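# Find amber-lit faulty server or park at charger

## Task

Check the servers along the aisle for one whose front display glows amber instead of blue. If one does, finish facing its cabinet from the front, with that server filling the exact centre of the head_camera image: the centre square, as tall as the image, should show the server from roughly its midpoint up to where its display starts, clearly and with nothing blocking it. If none does, finish parked squarely within the taped charging area, close to the wall charger, with either the front or the back of the base toward it. Either way, leave every object where it was, hold nothing, and do not topple or finish tilted, which means failure. During the final second after everything settles, the arm, hand and head must touch nothing, and the base must not touch anything movable such as a part, box, cart, lid or drawer; breaking this counts against the result.

## Robot and tools

Robot: a Hello Robot Stretch 3 with a single arm. It has a two-wheel drive base (0.33 m long, 0.34 m wide), a lift running up a mast, and a telescoping arm that reaches out to the robot's right. The arm cannot move the gripper forward, so the base has to drive instead. The base turns in place about the point halfway between its drive wheels, which sits 0.05 m behind the front edge. When the arm is fully in and the wrist folded, a turn sweeps a circle of radius 0.28 m. An unfolded, level wrist reaches past that circle.

Frames: the base frame has its origin on the floor between the drive wheels, with x forward, y left and z up. hand_pose is reported in this frame, at the spot where the closed fingertips meet. The odometry frame is the base frame as it was when the scene began. base_odometry heading is positive to the left and runs from -3.142 to 3.142. It counts wheel rotation only, so any slip shows up as travel.

execute_actions: the argument actions is a list with exactly one action, or an empty list, which only reports state and images. An action can contain base, joints or both, plus an optional contact_limits. base takes one command, and both commands are relative to where the base currently stands. translate_m drives straight, in metres, from -1 to 1, positive forward; the base cannot move sideways. rotate_rad turns in place, in radians, from -3.2 to 3.2, positive is counter-clockwise (left). joints is a set of absolute targets, each keyed by joint name: lift_m 0 to 1.1 (arm height); arm_m 0 to 0.52 (extension); wrist_yaw_rad -1.345 to 4.42 (0 points along the arm, positive swings toward the front, 3.0 folds over the base); wrist_pitch_rad -1.57 to 0.451 (0 level, negative tips fingertips down); wrist_roll_rad -2.911 to 2.911; gripper_m -0.089 to 0.179 (larger is wider); head_pan_rad -3.953 to 1.73 (0 forward, positive left, -1.57 along the arm); head_tilt_rad -1.53 to 0.419 (0 level, negative down). contact_limits takes only arm_m, a motor effort percentage from 1 to 100; the arm stops (contact_stop) once its effort gets there, and lower values are gentler. cameras selects the returned images: head_camera, nav_camera, wrist_camera or all. Leaving it out gives all of them, and [] gives none. Anything you leave out of an action may still be driving toward its earlier target. Unknown keys or out-of-range values get the whole call rejected, and nothing moves. Each action runs for 15 s at most.

wait: seconds from 0 to 10. It commands nothing new and returns state and images. zoom_image: camera plus region [x0, y0, x1, y1] in pixels measured from the top-left corner of that camera's latest image, at most 504 by 504. finished_scene: scene number (1 or 2). It closes the scene for good and reports success. Sending a reply with no tool call ends the whole run.

Result lines: base_status and joint_status report how each commanded motion finished. done means it reached the target; for the base this counts wheel rotation even if the wheels slipped. off_target means it stopped short and may still be pushing. After contact_stop, time_out or torque_fault the old target is dropped. The arm and the lift stop when they press firmly against something and then go slack until you command them again. The base, wrist and head have no such stop. on_its_own covers things this call did not command; its "held at" is a target, not a measured position. motor_effort is a percentage with a peak in brackets; it is noisy and biased, and a positive wheel effort means forward. turned_by_wheels and turned_by_imu give the turn since the previous result. base_tilt is in degrees, with forward and right positive and a few degrees of bias. lidar_m gives 12 distances from the base origin, one per 30-degree sector: the 1st points straight ahead, then counter-clockwise (4th left, 7th behind, 10th right). "-" means no return. The scan plane is 0.17 m above the floor. With the lift low, the robot hides its own sectors 5, 6, 9 and 10 in part. wrist_depth_mm (45 to 1000) and head_depth_mm (280 to 4000, image sideways) are 7x7 grids of median depth in mm, read from the top left.

Cameras: head_camera and nav_camera both move with head pan and tilt; wrist_camera rides on the gripper. For a fault, the server must sit at the very centre of the head_camera image and be seen from the front.

Speed: the base moves quickly (0.30 m/s, 1.9 rad/s) only when the arm is stowed, meaning lift_m under 0.30, arm_m under 0.03 and wrist_yaw_rad over 2.54. Otherwise it is limited to 0.10 m/s and 0.63 rad/s. Shorter robot motion is better.

Things to avoid: do not fold or unfold the wrist unless lift_m is 0.32 to 0.95, pitch is -0.4 and roll is near 0. Keep pitch at -0.5 or lower when yaw is under -0.4. A high arm pushing on something solid can tip the robot, and so can snagging furniture, especially when reversing. If base_tilt shows a lean, back off in small steps and lower the lift to about 0.2. Wrist servos that strain for too long shut off for 10 s. Don't drop, slam or shove objects, and finish with the arm and head clear of everything.

Each tool is called after "Emit:" as name([rows], argument=value, ...), one row to a line, values as JSON.

## Session

Emit:
execute_actions(actions=[])

Scene clock: 0.00 s.
base_odometry: x=+0.000 y=+0.000 heading=+0.000 (m, m, rad; odometry frame)
turned_by_wheels: +0.000 (rad since the last result)
turned_by_imu: +0.000 (rad since the last result)
base_tilt: forward=+1.1 right=-1.6 (deg)
lidar_m: 0.87 1.47 1.30 0.85 0.78 0.79 0.99 2.04 1.23 1.36 2.66 0.85
head_depth_mm: 779 782 781 792 897 917 920 / 841 836 831 827 821 817 815 / 951 947 942 934 932 924 921 / 1585 1092 1084 1079 1072 1061 1051 / 1760 1291 1277 1265 1252 1247 1233 / 1664 1636 1567 1534 1526 1509 1492 / 1556 1555 1571 1587 1599 1604 1612
base_status: not commanded
joint_positions: lift_m=+0.445 arm_m=+0.001 wrist_yaw_rad=+2.824 wrist_pitch_rad=-0.429 wrist_roll_rad=+0.001 gripper_m=+0.037 head_pan_rad=-0.002 head_tilt_rad=-0.003
joint_status: not commanded
motor_effort: left_wheel=+0 right_wheel=-1 lift_m=+37 arm_m=+0 wrist_yaw_rad=+1 wrist_pitch_rad=+6 wrist_roll_rad=+0 gripper_m=+0 head_pan_rad=+0 head_tilt_rad=+1 (%)
hand_pose: x=+0.0485 y=+0.0662 z=+0.4554 quat_wxyz=(+0.258, +0.706, +0.039, +0.658) (m; base frame)
wrist_depth_mm: 685 806 - - - - - / - 838 - - - - - / - 896 - - - - - / - 973 - - - 966 968 / 734 856 864 838 858 817 817 / 721 - 739 714 - 690 685 / 624 - 602 625 606 608 599
pictures: head_camera (sideways: a quarter turn clockwise sets it upright), nav_camera (sideways: a quarter turn counterclockwise sets it upright), wrist_camera
Images, in order (width x height): head_camera 896x504, nav_camera 672x504, wrist_camera 644x364.

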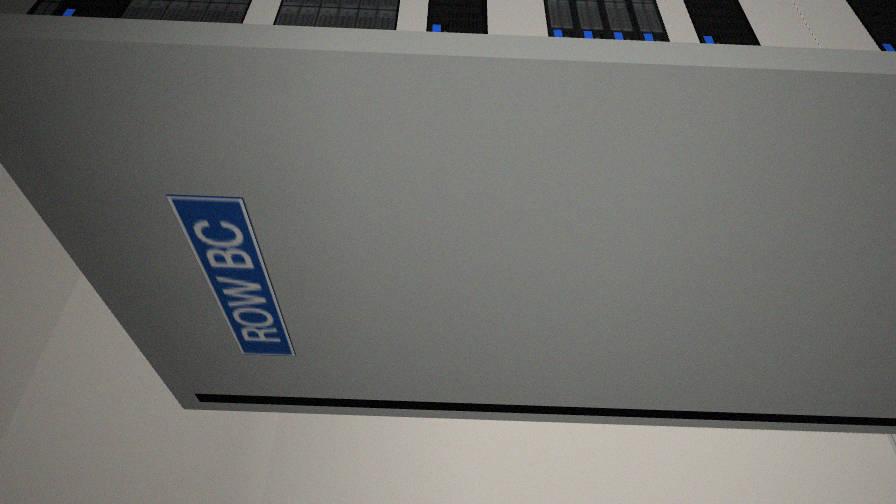

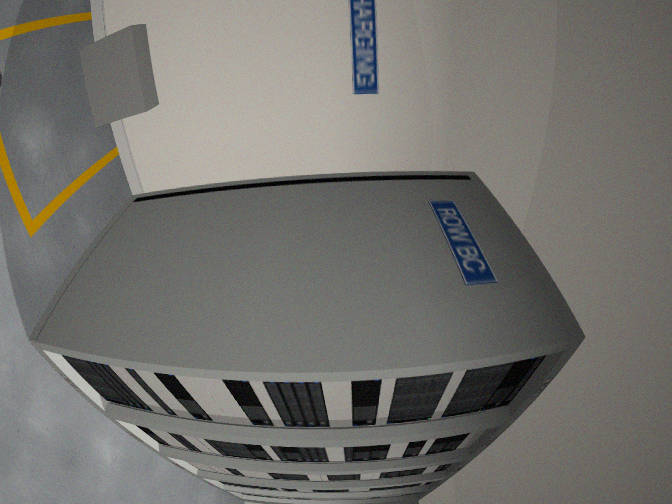

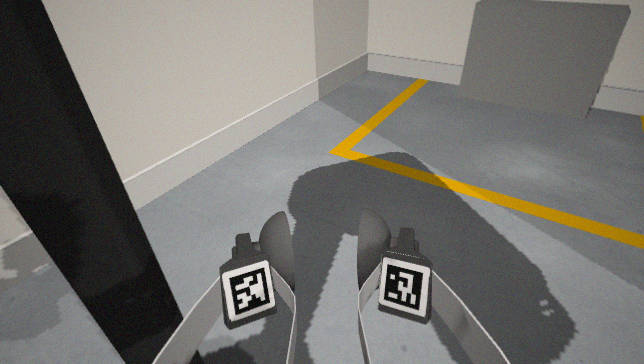

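Emit:
execute_actions([
  {"base":{"rotate_rad":-1.3},"joints":{"lift_m":0.26,"head_pan_rad":0.4,"head_tilt_rad":-0.3}},
])

Scene clock: 5.60 s.
base_odometry: x=+0.000 y=+0.000 heading=-1.300 (m, m, rad; odometry frame)
turned_by_wheels: -1.300 (rad since the last result)
turned_by_imu: -1.316 (rad since the last result)
base_tilt: forward=+1.0 right=-1.6 (deg)
lidar_m: 1.78 1.34 0.85 1.15 1.47 0.98 0.79 0.78 0.85 1.31 1.79 1.23
head_depth_mm: 3474 3221 3023 3098 2624 1918 1487 / 3476 3655 3756 - 2704 1902 1486 / 3509 3641 3878 - 2642 1896 1480 / 3491 3638 3868 - 2658 1893 1475 / 3465 3598 3815 3779 2643 1883 1453 / 2055 2171 2260 2321 2237 1871 1460 / 1448 1486 1517 1559 1417 1495 1409
base_status: done
joint_positions: lift_m=+0.260 arm_m=+0.001 wrist_yaw_rad=+2.824 wrist_pitch_rad=-0.430 wrist_roll_rad=+0.001 gripper_m=+0.037 head_pan_rad=+0.393 head_tilt_rad=-0.297
joint_status: all done
motor_effort: left_wheel=+4(14) right_wheel=-4(7) lift_m=+24(32) arm_m=+0(0) wrist_yaw_rad=+0(0) wrist_pitch_rad=+7(7) wrist_roll_rad=+0(0) gripper_m=+0(0) head_pan_rad=+4(34) head_tilt_rad=-1(15) (%)
hand_pose: x=+0.0485 y=+0.0661 z=+0.2704 quat_wxyz=(+0.259, +0.706, +0.040, +0.658) (m; base frame)
wrist_depth_mm: - - - 989 946 - - / - - - - - - - / - 922 891 864 842 822 821 / - 700 704 685 667 662 660 / 569 573 577 567 569 546 533 / 489 - - 484 - 463 468 / - - - 414 406 406 404
pictures: head_camera (sideways: a quarter turn clockwise sets it upright), nav_camera (sideways: a quarter turn counterclockwise sets it upright), wrist_camera
Images, in order (width x height): head_camera 896x504, nav_camera 672x504, wrist_camera 644x364.

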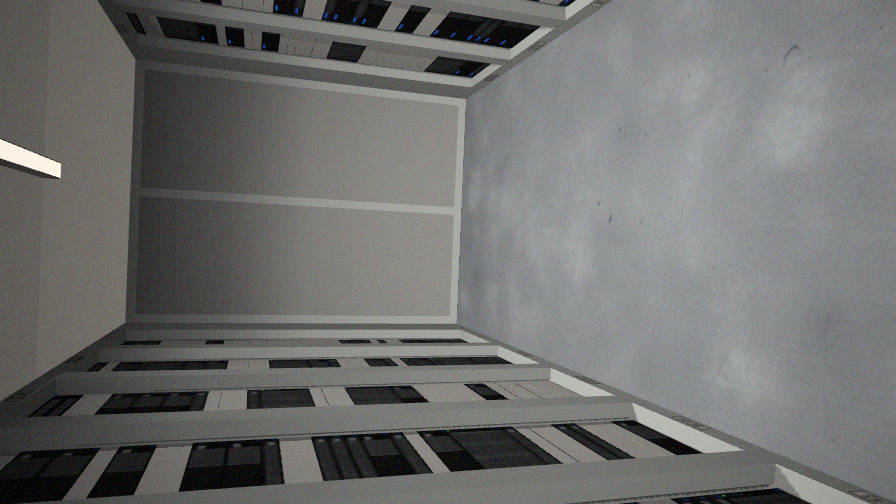

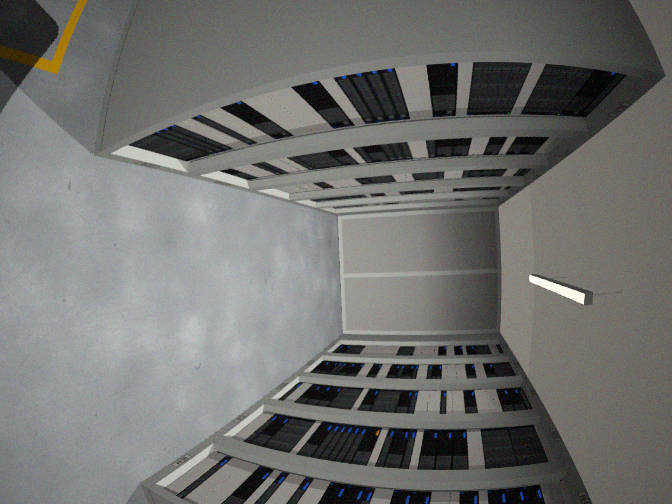

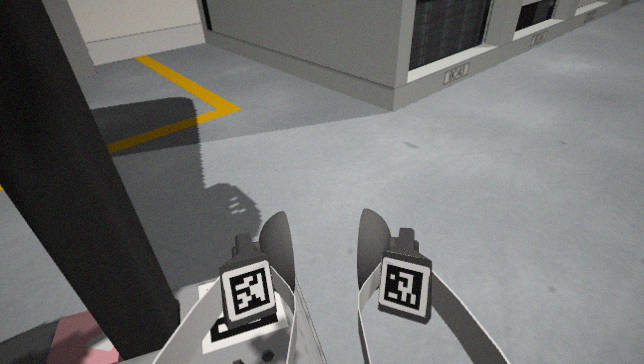

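Amber in the second right cabinet, about 1.6 m along the aisle.

Emit:
execute_actions([
  {"base":{"rotate_rad":0.3},"joints":{"head_pan_rad":-1.46,"head_tilt_rad":-0.3}},
], cameras=[])

Emit:
execute_actions([
  {"base":{"translate_m":1.0}},
], cameras=[])

Emit:
execute_actions([
  {"base":{"translate_m":0.7}},
], cameras=["head_camera","nav_camera"])

Scene clock: 11.60 s.
base_odometry: x=+0.000 y=+0.000 heading=-1.000 (m, m, rad; odometry frame)
turned_by_wheels: +0.300 (rad since the last result)
turned_by_imu: +0.305 (rad since the last result)
base_tilt: forward=+1.1 right=-1.8 (deg)
lidar_m: 3.07 0.85 0.91 1.47 1.21 0.84 0.78 0.80 1.03 2.15 1.23 1.40
head_depth_mm: 1839 1933 2064 2169 2275 1909 1492 / 1836 1953 2054 2191 2368 1918 1488 / 1849 1964 2051 2195 2350 1885 1474 / 1846 1954 2083 2215 2359 1888 1467 / 1870 1965 2087 2210 2372 1876 1462 / 1871 1990 2113 2255 2359 1869 1449 / 1684 1740 1778 1837 1901 1790 1462
base_status: done
joint_positions: lift_m=+0.260 arm_m=+0.001 wrist_yaw_rad=+2.824 wrist_pitch_rad=-0.430 wrist_roll_rad=+0.001 gripper_m=+0.037 head_pan_rad=-1.453 head_tilt_rad=-0.297
joint_status: all done
motor_effort: left_wheel=-5(12) right_wheel=+3(7) lift_m=+25(25) arm_m=+0(1) wrist_yaw_rad=+0(0) wrist_pitch_rad=+7(7) wrist_roll_rad=+0(0) gripper_m=+0(1) head_pan_rad=-5(48) head_tilt_rad=+0(1) (%)
hand_pose: x=+0.0485 y=+0.0661 z=+0.2704 quat_wxyz=(+0.259, +0.706, +0.040, +0.658) (m; base frame)
wrist_depth_mm: - - - - - 789 913 / - - - - - 857 977 / - 899 883 866 837 833 811 / - 694 684 672 673 660 656 / 562 578 582 563 574 553 538 / 481 - - 478 - 465 463 / - - - 414 407 410 406
pictures: none
No camera images: the call's "cameras" was empty. Leave "cameras" out to get every camera's image.

Scene clock: 16.53 s.
base_odometry: x=+0.540 y=-0.842 heading=-1.000 (m, m, rad; odometry frame)
turned_by_wheels: +0.000 (rad since the last result)
turned_by_imu: +0.006 (rad since the last result)
base_tilt: forward=+1.0 right=-1.6 (deg)
lidar_m: 2.80 0.97 0.62 0.63 0.64 1.89 1.78 1.82 2.20 0.97 0.96 1.26
head_depth_mm: 809 848 880 943 2199 1846 1490 / 818 865 920 979 1046 1102 1181 / 825 875 921 986 1056 1133 1222 / 829 876 931 988 1063 1140 1236 / 831 882 932 997 1067 1147 1245 / 806 847 900 959 1024 1098 1186 / 800 850 929 997 1072 1163 1255
base_status: done
joint_positions: lift_m=+0.260 arm_m=+0.001 wrist_yaw_rad=+2.824 wrist_pitch_rad=-0.430 wrist_roll_rad=+0.001 gripper_m=+0.037 head_pan_rad=-1.453 head_tilt_rad=-0.297
joint_status: not commanded
motor_effort: left_wheel=-6(12) right_wheel=+3(8) lift_m=+25(24) arm_m=-1(0) wrist_yaw_rad=+0(0) wrist_pitch_rad=+7(7) wrist_roll_rad=+0(0) gripper_m=+0(0) head_pan_rad=-4(3) head_tilt_rad=-1(1) (%)
hand_pose: x=+0.0485 y=+0.0661 z=+0.2704 quat_wxyz=(+0.259, +0.706, +0.040, +0.658) (m; base frame)
wrist_depth_mm: 533 576 623 646 790 859 - / - 611 675 688 844 950 - / - 654 711 765 834 836 828 / - 655 693 671 679 648 653 / 564 583 584 563 588 552 538 / 490 - - 485 - 462 460 / - - - 410 405 410 403
pictures: none
No camera images: the call's "cameras" was empty. Leave "cameras" out to get every camera's image.

Scene clock: 20.50 s.
base_odometry: x=+0.918 y=-1.431 heading=-1.000 (m, m, rad; odometry frame)
turned_by_wheels: +0.000 (rad since the last result)
turned_by_imu: +0.005 (rad since the last result)
base_tilt: forward=+1.2 right=-1.6 (deg)
lidar_m: 2.24 0.97 0.66 0.64 0.69 0.90 2.48 2.52 0.95 0.89 0.89 1.16
head_depth_mm: 767 813 862 915 976 1034 1092 / 774 815 867 921 983 1061 1143 / 775 819 872 929 995 1062 1157 / 779 823 876 939 997 1072 1166 / 766 808 856 911 974 1049 1148 / 740 793 840 898 994 1072 1151 / 792 835 892 950 1018 1094 1191
base_status: done
joint_positions: lift_m=+0.260 arm_m=+0.001 wrist_yaw_rad=+2.824 wrist_pitch_rad=-0.430 wrist_roll_rad=+0.001 gripper_m=+0.037 head_pan_rad=-1.453 head_tilt_rad=-0.297
joint_status: not commanded
motor_effort: left_wheel=-5(12) right_wheel=+3(10) lift_m=+24(24) arm_m=-1(1) wrist_yaw_rad=+0(0) wrist_pitch_rad=+7(7) wrist_roll_rad=+0(0) gripper_m=+0(0) head_pan_rad=-4(4) head_tilt_rad=-1(1) (%)
hand_pose: x=+0.0485 y=+0.0661 z=+0.2704 quat_wxyz=(+0.259, +0.706, +0.040, +0.658) (m; base frame)
wrist_depth_mm: 581 622 660 759 831 905 - / - 656 725 822 867 994 - / - 704 758 821 848 824 810 / - 688 709 682 670 662 639 / 565 570 577 560 577 546 539 / 485 - - 474 - 464 459 / - - - 410 408 405 405
pictures: head_camera (sideways: a quarter turn clockwise sets it upright), nav_camera (sideways: a quarter turn counterclockwise sets it upright)
Images, in order (width x height): head_camera 896x504, nav_camera 672x504.

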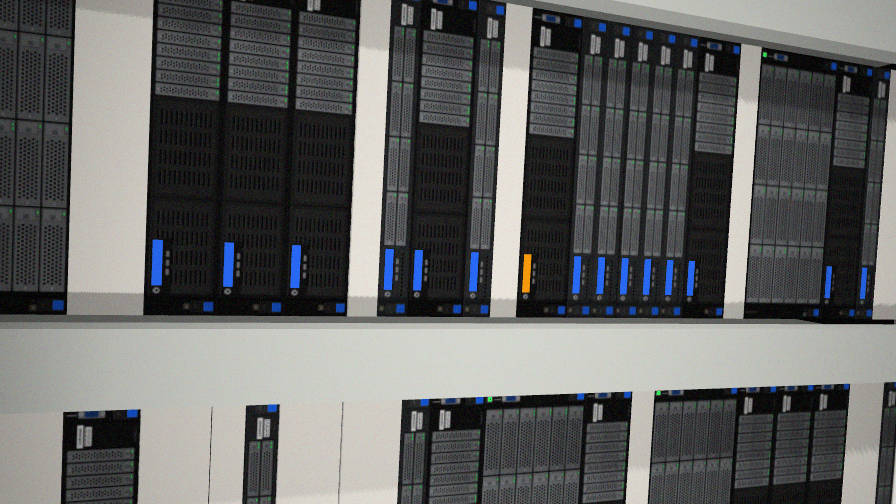

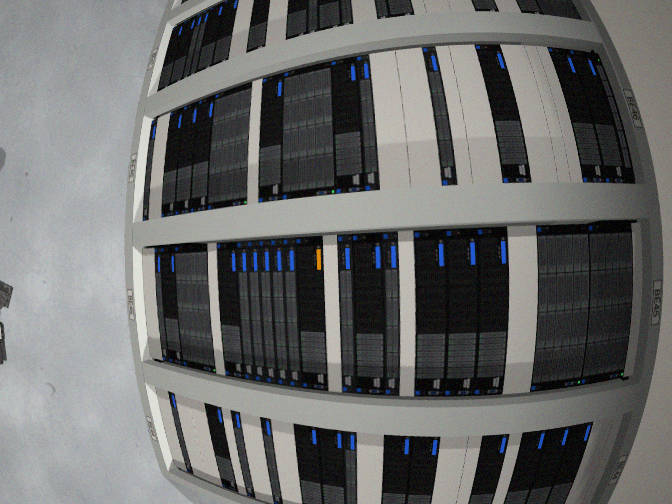

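Emit:
execute_actions([
  {"base":{"translate_m":-0.13},"joints":{"head_tilt_rad":-0.45}},
], cameras=["head_camera"])

Scene clock: 25.03 s.
base_odometry: x=+0.848 y=-1.321 heading=-1.001 (m, m, rad; odometry frame)
turned_by_wheels: +0.000 (rad since the last result)
turned_by_imu: +0.000 (rad since the last result)
base_tilt: forward=+0.9 right=-1.4 (deg)
lidar_m: 2.36 1.04 0.67 0.67 0.68 0.89 2.35 2.39 0.94 0.92 0.93 1.24
head_depth_mm: 744 791 844 916 1053 1226 1296 / 759 825 897 980 1066 1179 1269 / 762 826 901 995 1104 1244 1305 / 765 831 908 1008 1117 1258 1317 / 772 835 915 1011 1123 1273 1309 / 784 834 906 996 1096 1230 1291 / 728 792 879 981 1124 1302 1292
base_status: done
joint_positions: lift_m=+0.260 arm_m=+0.001 wrist_yaw_rad=+2.824 wrist_pitch_rad=-0.430 wrist_roll_rad=+0.001 gripper_m=+0.037 head_pan_rad=-1.453 head_tilt_rad=-0.444
joint_status: all done
motor_effort: left_wheel=-4(16) right_wheel=+2(4) lift_m=+24(24) arm_m=+0(0) wrist_yaw_rad=+0(1) wrist_pitch_rad=+7(7) wrist_roll_rad=+0(0) gripper_m=+0(0) head_pan_rad=-4(4) head_tilt_rad=-1(12) (%)
hand_pose: x=+0.0485 y=+0.0661 z=+0.2704 quat_wxyz=(+0.259, +0.706, +0.040, +0.658) (m; base frame)
wrist_depth_mm: 568 595 663 696 796 929 - / - 655 711 768 903 991 - / - 686 735 775 851 820 820 / - 699 689 687 687 682 657 / 554 581 588 561 584 547 547 / 478 - - 482 - 469 458 / - - - 417 410 407 400
pictures: head_camera (sideways: a quarter turn clockwise sets it upright)
Images, in order (width x height): head_camera 896x504.

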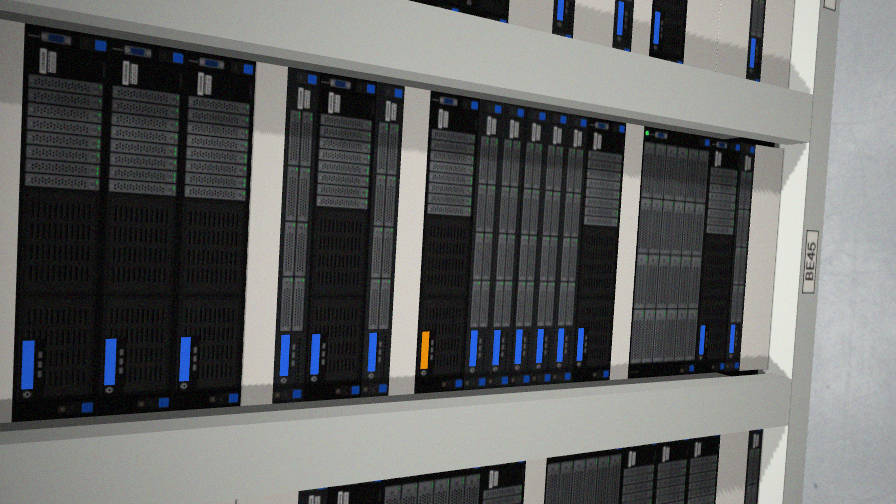

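Emit:
finished_scene(scene=1)

The scene is finished: the task was done.


## Next scene

The same job, from a new start.

Emit:
execute_actions(actions=[])

Scene clock: 0.00 s.
base_odometry: x=+0.000 y=+0.000 heading=+0.000 (m, m, rad; odometry frame)
turned_by_wheels: +0.000 (rad since the last result)
turned_by_imu: +0.000 (rad since the last result)
base_tilt: forward=+1.2 right=-1.5 (deg)
lidar_m: 1.10 1.26 2.15 1.16 1.38 1.66 0.80 0.64 0.63 0.69 1.05 1.84
head_depth_mm: 1715 1768 1754 1752 1745 1748 1730 / 1772 1864 1834 1831 1855 1859 1844 / 1773 1578 1546 1575 1602 1636 1670 / 1717 1293 1312 1335 1353 1373 1393 / 1585 1121 1141 1153 1170 1188 1202 / 1040 1033 1036 1044 1041 1044 1058 / 1601 1230 1226 1218 1211 1204 1206
base_status: not commanded
joint_positions: lift_m=+0.326 arm_m=+0.001 wrist_yaw_rad=+2.971 wrist_pitch_rad=-0.596 wrist_roll_rad=+0.001 gripper_m=+0.037 head_pan_rad=-0.002 head_tilt_rad=-0.003
joint_status: not commanded
motor_effort: left_wheel=+0 right_wheel=+0 lift_m=+35 arm_m=+0 wrist_yaw_rad=+0 wrist_pitch_rad=+5 wrist_roll_rad=+0 gripper_m=+0 head_pan_rad=+0 head_tilt_rad=+1 (%)
hand_pose: x=+0.0124 y=+0.0500 z=+0.3012 quat_wxyz=(+0.265, +0.691, +0.150, +0.656) (m; base frame)
wrist_depth_mm: - - - - - - - / 978 - 938 915 877 866 862 / 770 - 744 754 726 713 701 / 668 646 638 640 619 612 601 / 565 563 - 574 549 524 514 / 494 - - - - 471 465 / - - - - 427 424 420
pictures: head_camera (sideways: a quarter turn clockwise sets it upright), nav_camera (sideways: a quarter turn counterclockwise sets it upright), wrist_camera
Images, in order (width x height): head_camera 896x504, nav_camera 672x504, wrist_camera 644x364.

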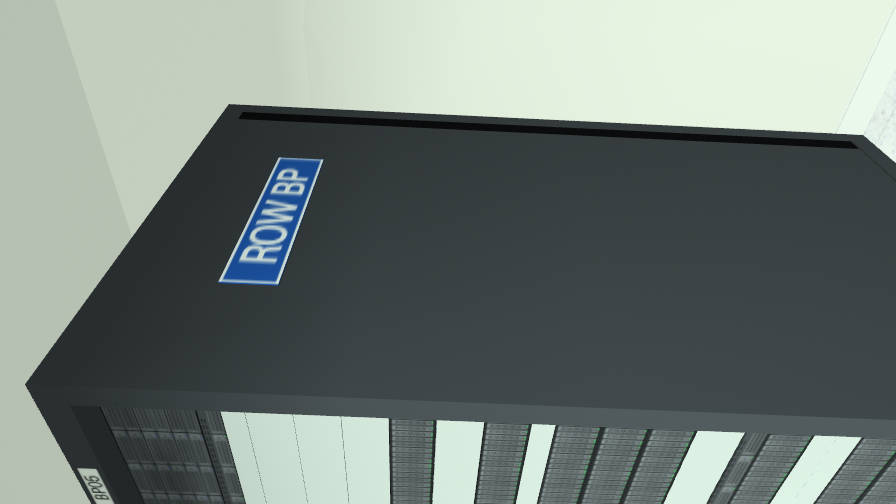

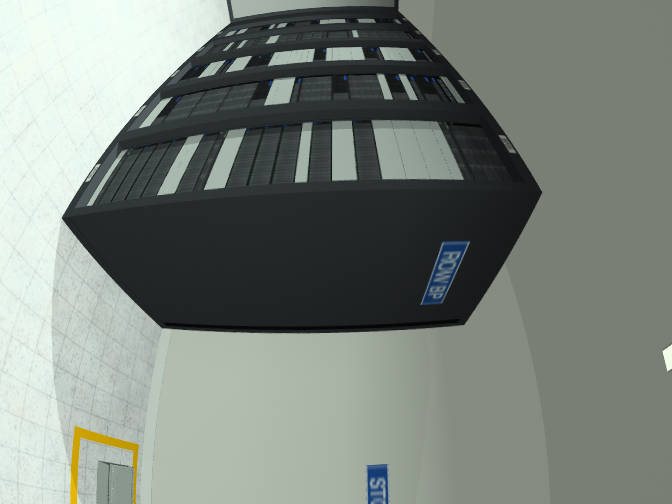

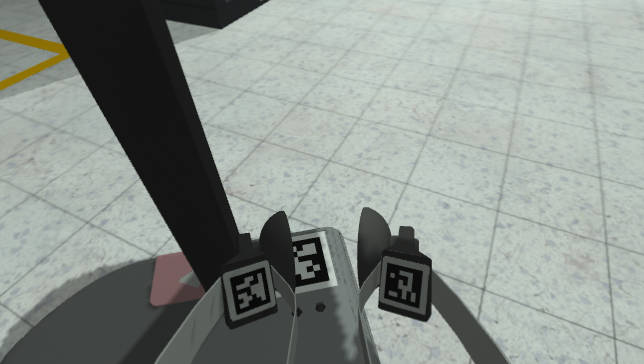

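Emit:
execute_actions([
  {"base":{"rotate_rad":0.93},"joints":{"lift_m":0.28,"wrist_pitch_rad":-0.4,"head_tilt_rad":-0.2}},
])

Emit:
execute_actions([
  {"base":{"translate_m":1.0},"joints":{"head_pan_rad":1.2}},
])

Emit:
execute_actions([
  {"joints":{"head_pan_rad":-1.2}},
])

Scene clock: 5.07 s.
base_odometry: x=+0.000 y=+0.000 heading=+0.930 (m, m, rad; odometry frame)
turned_by_wheels: +0.930 (rad since the last result)
turned_by_imu: +0.944 (rad since the last result)
base_tilt: forward=+1.0 right=-1.6 (deg)
lidar_m: 3.10 1.16 1.21 1.78 0.89 0.66 0.63 0.66 0.91 1.84 1.18 1.10
head_depth_mm: 2618 2258 2202 1985 2023 1947 1610 / 2648 3626 3378 3132 2748 2111 1602 / 2700 3678 3808 - 3096 2110 1590 / 2385 3672 3831 - 3098 2096 1575 / 2766 3679 3816 - 3043 2060 1563 / 2822 3392 3324 3484 2986 2058 1554 / 2646 2239 2288 2353 2413 2030 1547
base_status: done
joint_positions: lift_m=+0.281 arm_m=+0.001 wrist_yaw_rad=+2.971 wrist_pitch_rad=-0.423 wrist_roll_rad=+0.001 gripper_m=+0.037 head_pan_rad=-0.002 head_tilt_rad=-0.198
joint_status: all done
motor_effort: left_wheel=-5(13) right_wheel=+3(7) lift_m=+19(30) arm_m=+0(0) wrist_yaw_rad=+0(0) wrist_pitch_rad=+10(11) wrist_roll_rad=+0(0) gripper_m=+0(0) head_pan_rad=+0(0) head_tilt_rad=+0(12) (%)
hand_pose: x=+0.0167 y=+0.0750 z=+0.2922 quat_wxyz=(+0.207, +0.701, +0.089, +0.676) (m; base frame)
wrist_depth_mm: - - - - - - 979 / 990 - - - - - - / 938 - 958 958 903 887 863 / 780 - 738 730 707 692 685 / 642 605 631 591 606 569 563 / 526 523 - 545 - 492 485 / 473 - - - 439 428 425
pictures: head_camera (sideways: a quarter turn clockwise sets it upright), nav_camera (sideways: a quarter turn counterclockwise sets it upright), wrist_camera
Images, in order (width x height): head_camera 896x504, nav_camera 672x504, wrist_camera 644x364.

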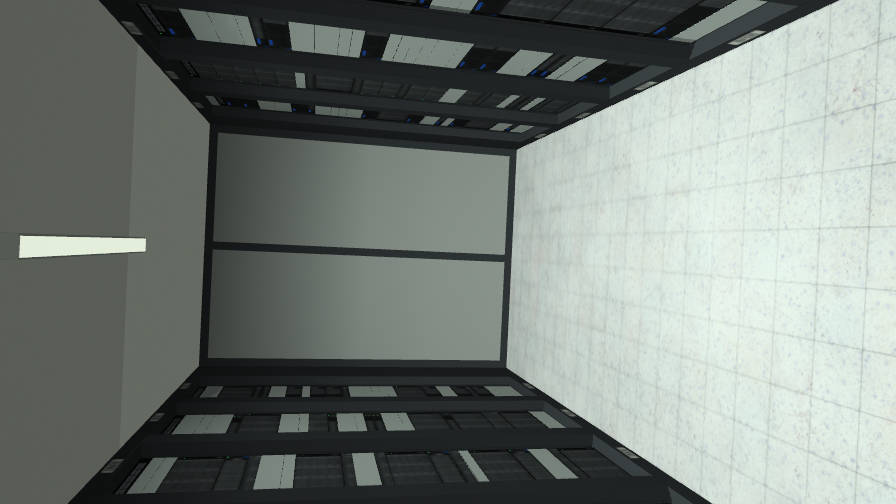

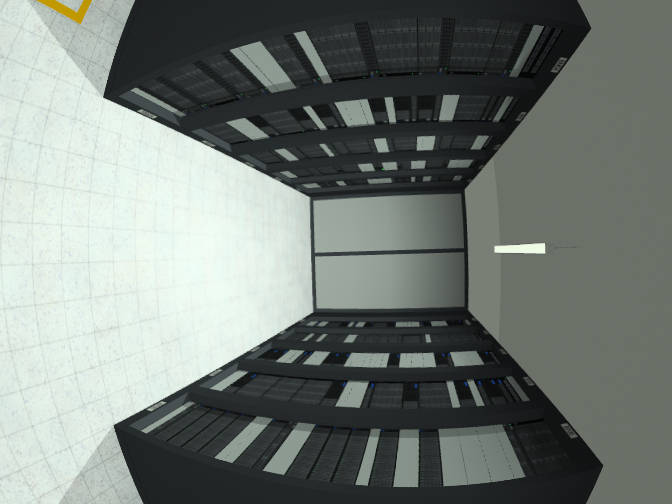

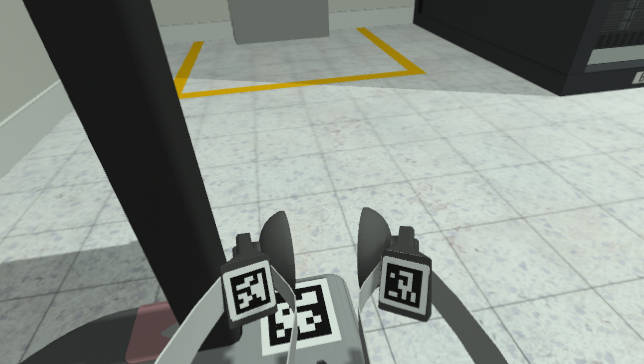

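Scene clock: 10.07 s.
base_odometry: x=+0.598 y=+0.801 heading=+0.930 (m, m, rad; odometry frame)
turned_by_wheels: +0.000 (rad since the last result)
turned_by_imu: +0.007 (rad since the last result)
base_tilt: forward=+1.0 right=-1.6 (deg)
lidar_m: 2.90 1.17 0.87 0.79 1.94 1.68 1.63 1.70 1.92 0.73 0.81 1.12
head_depth_mm: 853 896 943 995 1055 1120 1194 / 764 853 899 948 999 1064 1126 / 755 780 811 848 886 932 995 / 754 788 824 864 910 951 1003 / 726 757 791 827 867 915 959 / 700 729 761 794 832 871 916 / 677 702 732 765 798 832 875
base_status: done
joint_positions: lift_m=+0.281 arm_m=+0.001 wrist_yaw_rad=+2.971 wrist_pitch_rad=-0.422 wrist_roll_rad=+0.001 gripper_m=+0.037 head_pan_rad=+1.193 head_tilt_rad=-0.198
joint_status: all done
motor_effort: left_wheel=-6(10) right_wheel=+2(7) lift_m=+20(19) arm_m=+0(1) wrist_yaw_rad=+0(0) wrist_pitch_rad=+10(10) wrist_roll_rad=+0(0) gripper_m=+0(0) head_pan_rad=+4(50) head_tilt_rad=+0(0) (%)
hand_pose: x=+0.0167 y=+0.0750 z=+0.2923 quat_wxyz=(+0.207, +0.702, +0.089, +0.676) (m; base frame)
wrist_depth_mm: - - 800 848 860 949 974 / - - 878 917 936 - - / - - 903 917 911 901 868 / 788 - 742 735 708 706 668 / 614 604 632 601 607 580 561 / 523 520 - 539 - 491 485 / 467 - - - 431 433 419
pictures: head_camera (sideways: a quarter turn clockwise sets it upright), nav_camera (sideways: a quarter turn counterclockwise sets it upright), wrist_camera
Images, in order (width x height): head_camera 896x504, nav_camera 672x504, wrist_camera 644x364.

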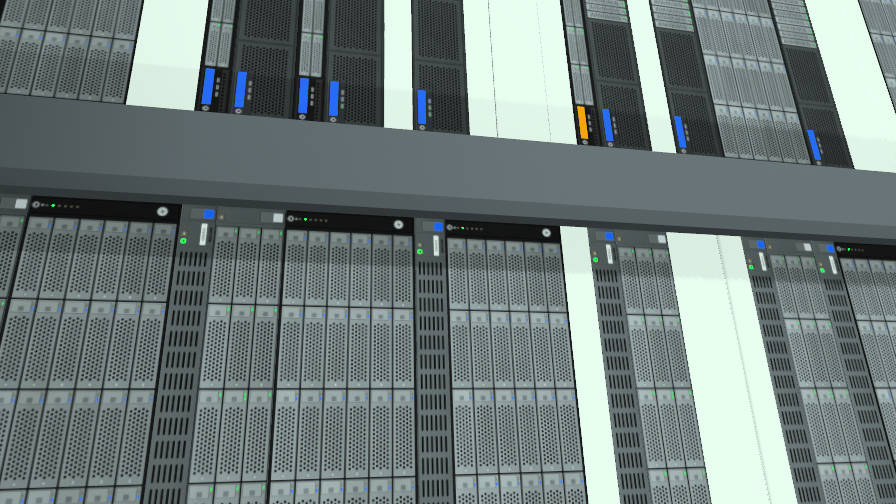

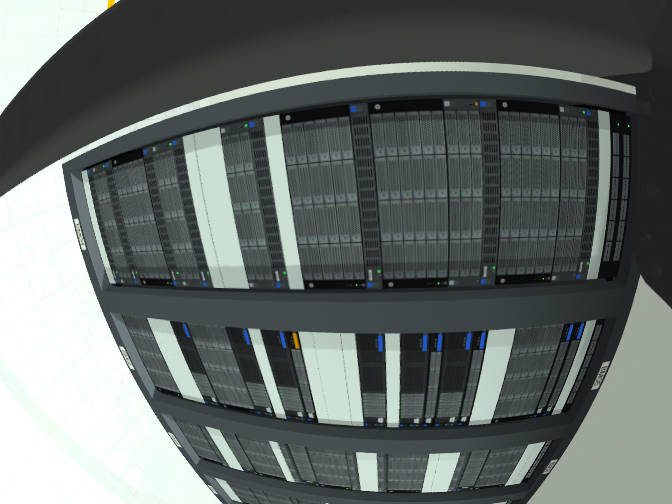

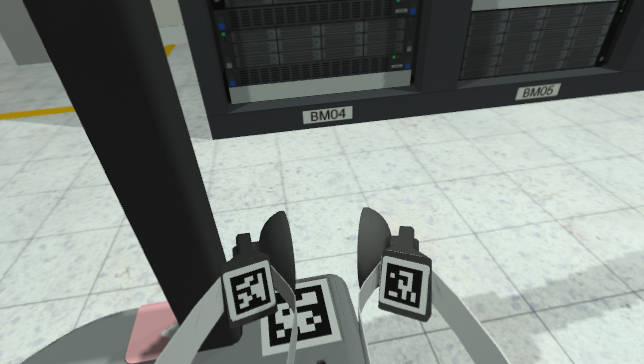

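Scene clock: 11.73 s.
base_odometry: x=+0.598 y=+0.801 heading=+0.930 (m, m, rad; odometry frame)
turned_by_wheels: +0.000 (rad since the last result)
turned_by_imu: +0.000 (rad since the last result)
base_tilt: forward=+1.1 right=-1.6 (deg)
lidar_m: 2.90 1.17 0.87 0.79 1.95 1.69 1.63 1.70 1.92 0.73 0.81 1.12
head_depth_mm: 633 654 676 699 725 752 782 / 658 680 706 733 760 789 822 / 687 711 739 767 797 832 865 / 716 744 773 805 838 876 918 / 698 729 761 797 837 876 928 / 784 817 850 891 933 975 1026 / 828 866 905 946 994 1047 1101
base_status: not commanded
joint_positions: lift_m=+0.281 arm_m=+0.001 wrist_yaw_rad=+2.971 wrist_pitch_rad=-0.422 wrist_roll_rad=+0.001 gripper_m=+0.037 head_pan_rad=-1.193 head_tilt_rad=-0.198
joint_status: all done
motor_effort: left_wheel=-6(4) right_wheel=+3(3) lift_m=+20(20) arm_m=-1(0) wrist_yaw_rad=-1(0) wrist_pitch_rad=+10(10) wrist_roll_rad=+0(0) gripper_m=+0(1) head_pan_rad=-4(50) head_tilt_rad=-1(0) (%)
hand_pose: x=+0.0167 y=+0.0750 z=+0.2923 quat_wxyz=(+0.207, +0.702, +0.089, +0.676) (m; base frame)
wrist_depth_mm: - - 803 849 867 931 972 / - - 847 898 960 - - / - - 882 917 896 872 862 / 787 - 745 728 713 719 683 / 617 604 633 598 612 578 569 / 517 519 - 533 - 492 489 / 467 - - - 436 429 422
pictures: head_camera (sideways: a quarter turn clockwise sets it upright), nav_camera (sideways: a quarter turn counterclockwise sets it upright), wrist_camera
Images, in order (width x height): head_camera 896x504, nav_camera 672x504, wrist_camera 644x364.

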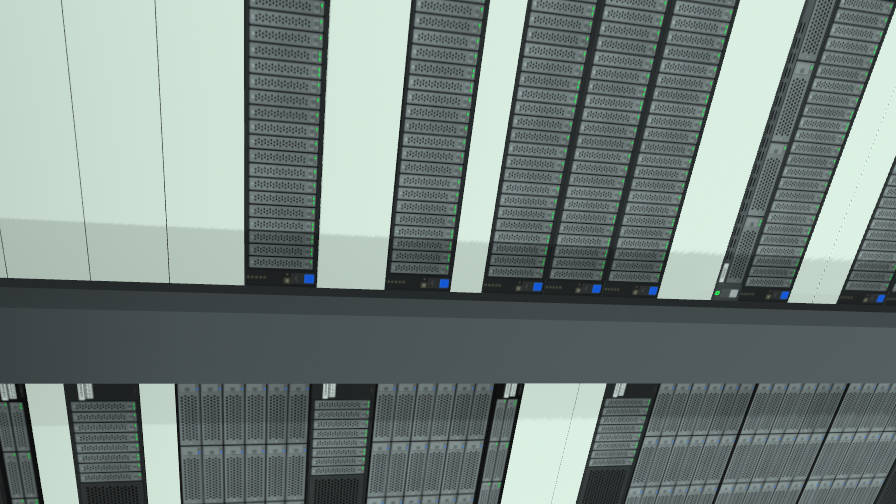

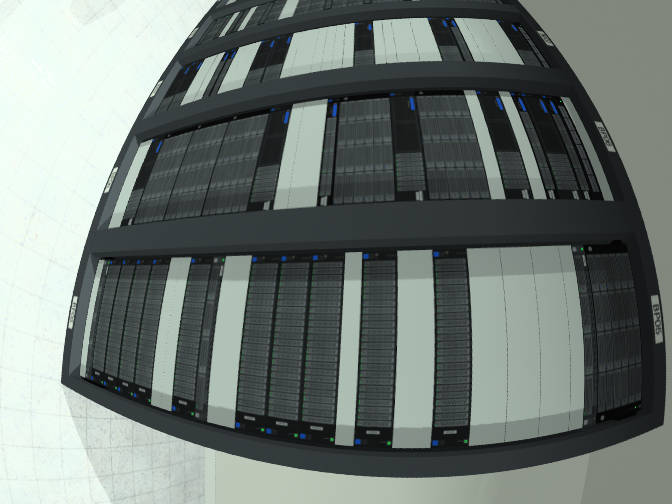

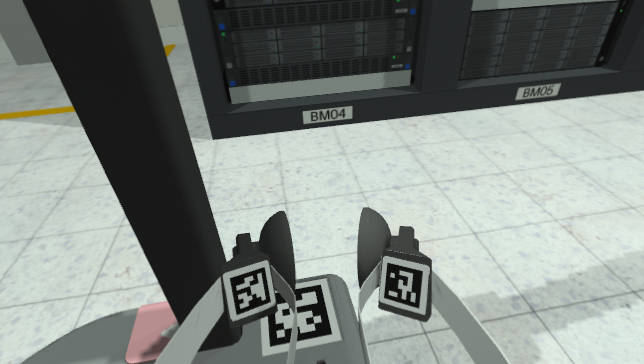

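Emit:
execute_actions([
  {"base":{"translate_m":0.75},"joints":{"head_pan_rad":1.58,"head_tilt_rad":-0.45}},
], cameras=["head_camera"])

Scene clock: 18.13 s.
base_odometry: x=+1.047 y=+1.402 heading=+0.929 (m, m, rad; odometry frame)
turned_by_wheels: +0.000 (rad since the last result)
turned_by_imu: +0.006 (rad since the last result)
base_tilt: forward=+1.0 right=-1.5 (deg)
lidar_m: 2.33 1.14 0.80 0.82 0.81 1.16 2.38 1.10 0.78 0.79 0.77 1.11
head_depth_mm: 650 688 731 792 884 1039 1188 / 651 707 771 849 917 1022 1130 / 654 708 776 853 949 1068 1189 / 656 711 778 857 955 1075 1189 / 660 717 780 864 960 1086 1196 / 662 719 785 865 964 1079 1187 / 648 694 751 819 901 1044 1190
base_status: done
joint_positions: lift_m=+0.281 arm_m=+0.001 wrist_yaw_rad=+2.971 wrist_pitch_rad=-0.422 wrist_roll_rad=+0.001 gripper_m=+0.037 head_pan_rad=+1.573 head_tilt_rad=-0.445
joint_status: all done
motor_effort: left_wheel=-5(11) right_wheel=+3(7) lift_m=+20(19) arm_m=+0(0) wrist_yaw_rad=+0(0) wrist_pitch_rad=+10(10) wrist_roll_rad=+0(0) gripper_m=+0(0) head_pan_rad=+4(53) head_tilt_rad=-1(15) (%)
hand_pose: x=+0.0167 y=+0.0750 z=+0.2923 quat_wxyz=(+0.207, +0.702, +0.089, +0.676) (m; base frame)
wrist_depth_mm: - 780 796 849 849 906 919 / 789 - 876 915 920 996 - / 843 - 913 908 926 901 875 / 760 - 756 732 720 691 678 / 624 602 630 601 607 576 562 / 533 524 - 528 - 494 483 / 461 - - - 430 428 427
pictures: head_camera (sideways: a quarter turn clockwise sets it upright)
Images, in order (width x height): head_camera 896x504.

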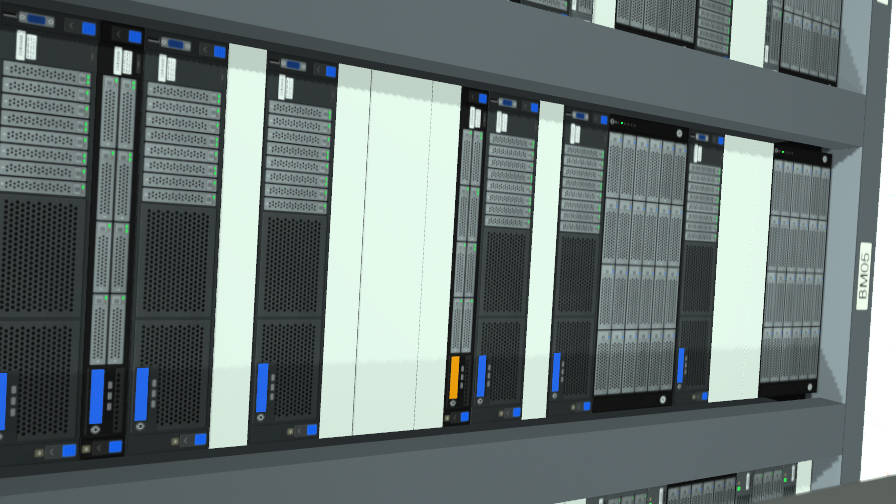

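Emit:
execute_actions([
  {"joints":{"head_tilt_rad":-0.477}},
], cameras=["head_camera"])

Emit:
wait(seconds=1)

Scene clock: 21.03 s.
base_odometry: x=+1.047 y=+1.402 heading=+0.929 (m, m, rad; odometry frame)
turned_by_wheels: +0.000 (rad since the last result)
turned_by_imu: +0.001 (rad since the last result)
base_tilt: forward=+1.0 right=-1.5 (deg)
lidar_m: 2.33 1.13 0.80 0.82 0.81 1.15 2.39 1.10 0.78 0.79 0.77 1.12
head_depth_mm: 647 688 735 796 904 1088 1207 / 650 707 778 858 938 1040 1182 / 653 710 779 864 970 1106 1203 / 653 714 785 869 977 1113 1206 / 658 716 787 873 979 1122 1217 / 661 719 791 878 969 1106 1212 / 646 695 754 828 920 1082 1211
base_status: not commanded
joint_positions: lift_m=+0.281 arm_m=+0.001 wrist_yaw_rad=+2.971 wrist_pitch_rad=-0.422 wrist_roll_rad=+0.001 gripper_m=+0.037 head_pan_rad=+1.573 head_tilt_rad=-0.471
joint_status: all done
motor_effort: left_wheel=-5(5) right_wheel=+3(3) lift_m=+20(19) arm_m=+0(0) wrist_yaw_rad=+0(0) wrist_pitch_rad=+10(10) wrist_roll_rad=+0(0) gripper_m=+0(0) head_pan_rad=+3(5) head_tilt_rad=-1(4) (%)
hand_pose: x=+0.0167 y=+0.0750 z=+0.2923 quat_wxyz=(+0.207, +0.702, +0.089, +0.676) (m; base frame)
wrist_depth_mm: - 784 807 824 856 891 917 / 803 - 855 914 952 977 - / 856 - 883 912 882 893 855 / 774 - 734 732 715 714 675 / 635 608 620 608 603 568 564 / 529 520 - 531 - 497 481 / 471 - - - 435 432 424
pictures: head_camera (sideways: a quarter turn clockwise sets it upright)
Images, in order (width x height): head_camera 896x504.

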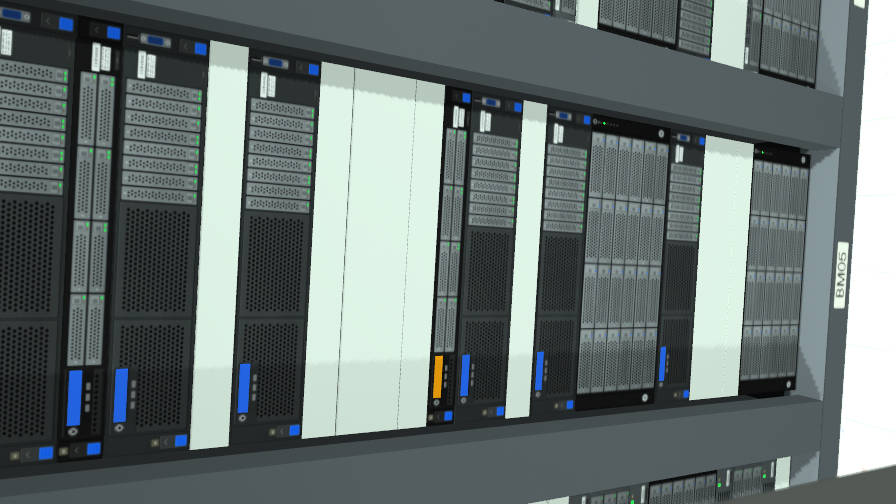

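Scene clock: 22.03 s.
base_odometry: x=+1.047 y=+1.402 heading=+0.929 (m, m, rad; odometry frame)
turned_by_wheels: +0.000 (rad since the last result)
turned_by_imu: +0.000 (rad since the last result)
base_tilt: forward=+1.0 right=-1.8 (deg)
lidar_m: 2.33 1.14 0.81 0.82 0.81 1.16 2.38 1.10 0.78 0.79 0.77 1.12
head_depth_mm: 648 688 737 794 905 1086 1202 / 652 707 776 860 937 1038 1180 / 653 711 779 866 970 1107 1204 / 655 713 784 869 978 1110 1206 / 658 717 786 876 980 1117 1212 / 660 719 792 880 972 1099 1212 / 646 693 753 830 919 1083 1213
base_status: not commanded
joint_positions: lift_m=+0.281 arm_m=+0.001 wrist_yaw_rad=+2.971 wrist_pitch_rad=-0.422 wrist_roll_rad=+0.001 gripper_m=+0.037 head_pan_rad=+1.573 head_tilt_rad=-0.471
joint_status: all done
motor_effort: left_wheel=-5(5) right_wheel=+3(3) lift_m=+19(19) arm_m=+0(0) wrist_yaw_rad=+0(0) wrist_pitch_rad=+10(10) wrist_roll_rad=+0(0) gripper_m=+0(0) head_pan_rad=+4(5) head_tilt_rad=-2(4) (%)
hand_pose: x=+0.0167 y=+0.0750 z=+0.2923 quat_wxyz=(+0.207, +0.702, +0.089, +0.676) (m; base frame)
wrist_depth_mm: - 784 796 847 853 914 920 / 796 - 853 918 926 965 - / 834 - 891 876 920 896 881 / 778 - 752 716 704 703 697 / 635 615 631 598 605 586 563 / 529 525 - 540 - 492 487 / 469 - - - 432 431 421
wait: 1.00 s; at rest by 0.27 s
pictures: head_camera (sideways: a quarter turn clockwise sets it upright), nav_camera (sideways: a quarter turn counterclockwise sets it upright), wrist_camera
Images, in order (width x height): head_camera 896x504, nav_camera 672x504, wrist_camera 644x364.

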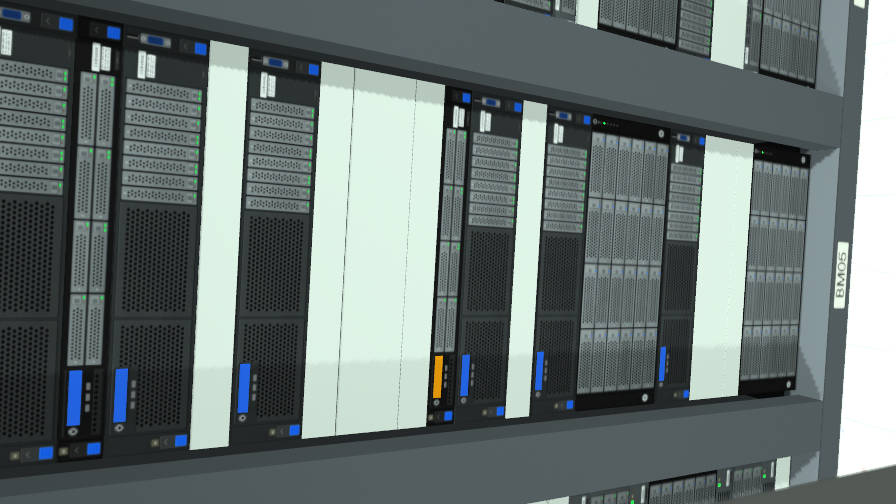

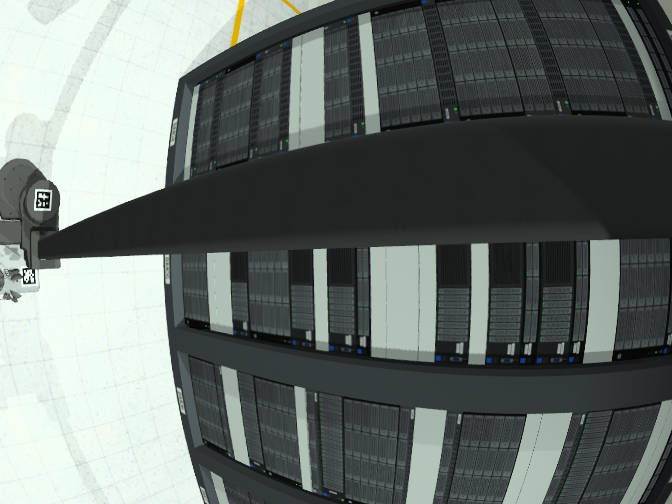

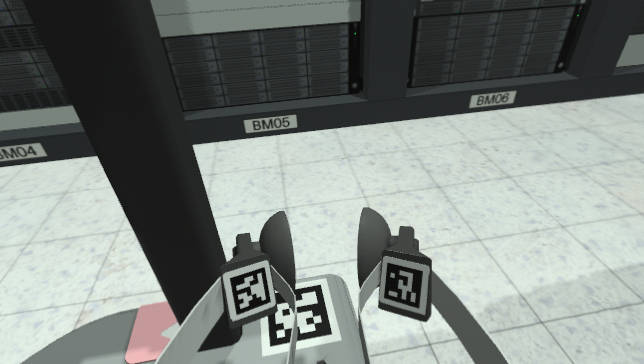

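Emit:
finished_scene(scene=2)

The scene is finished: the task was done.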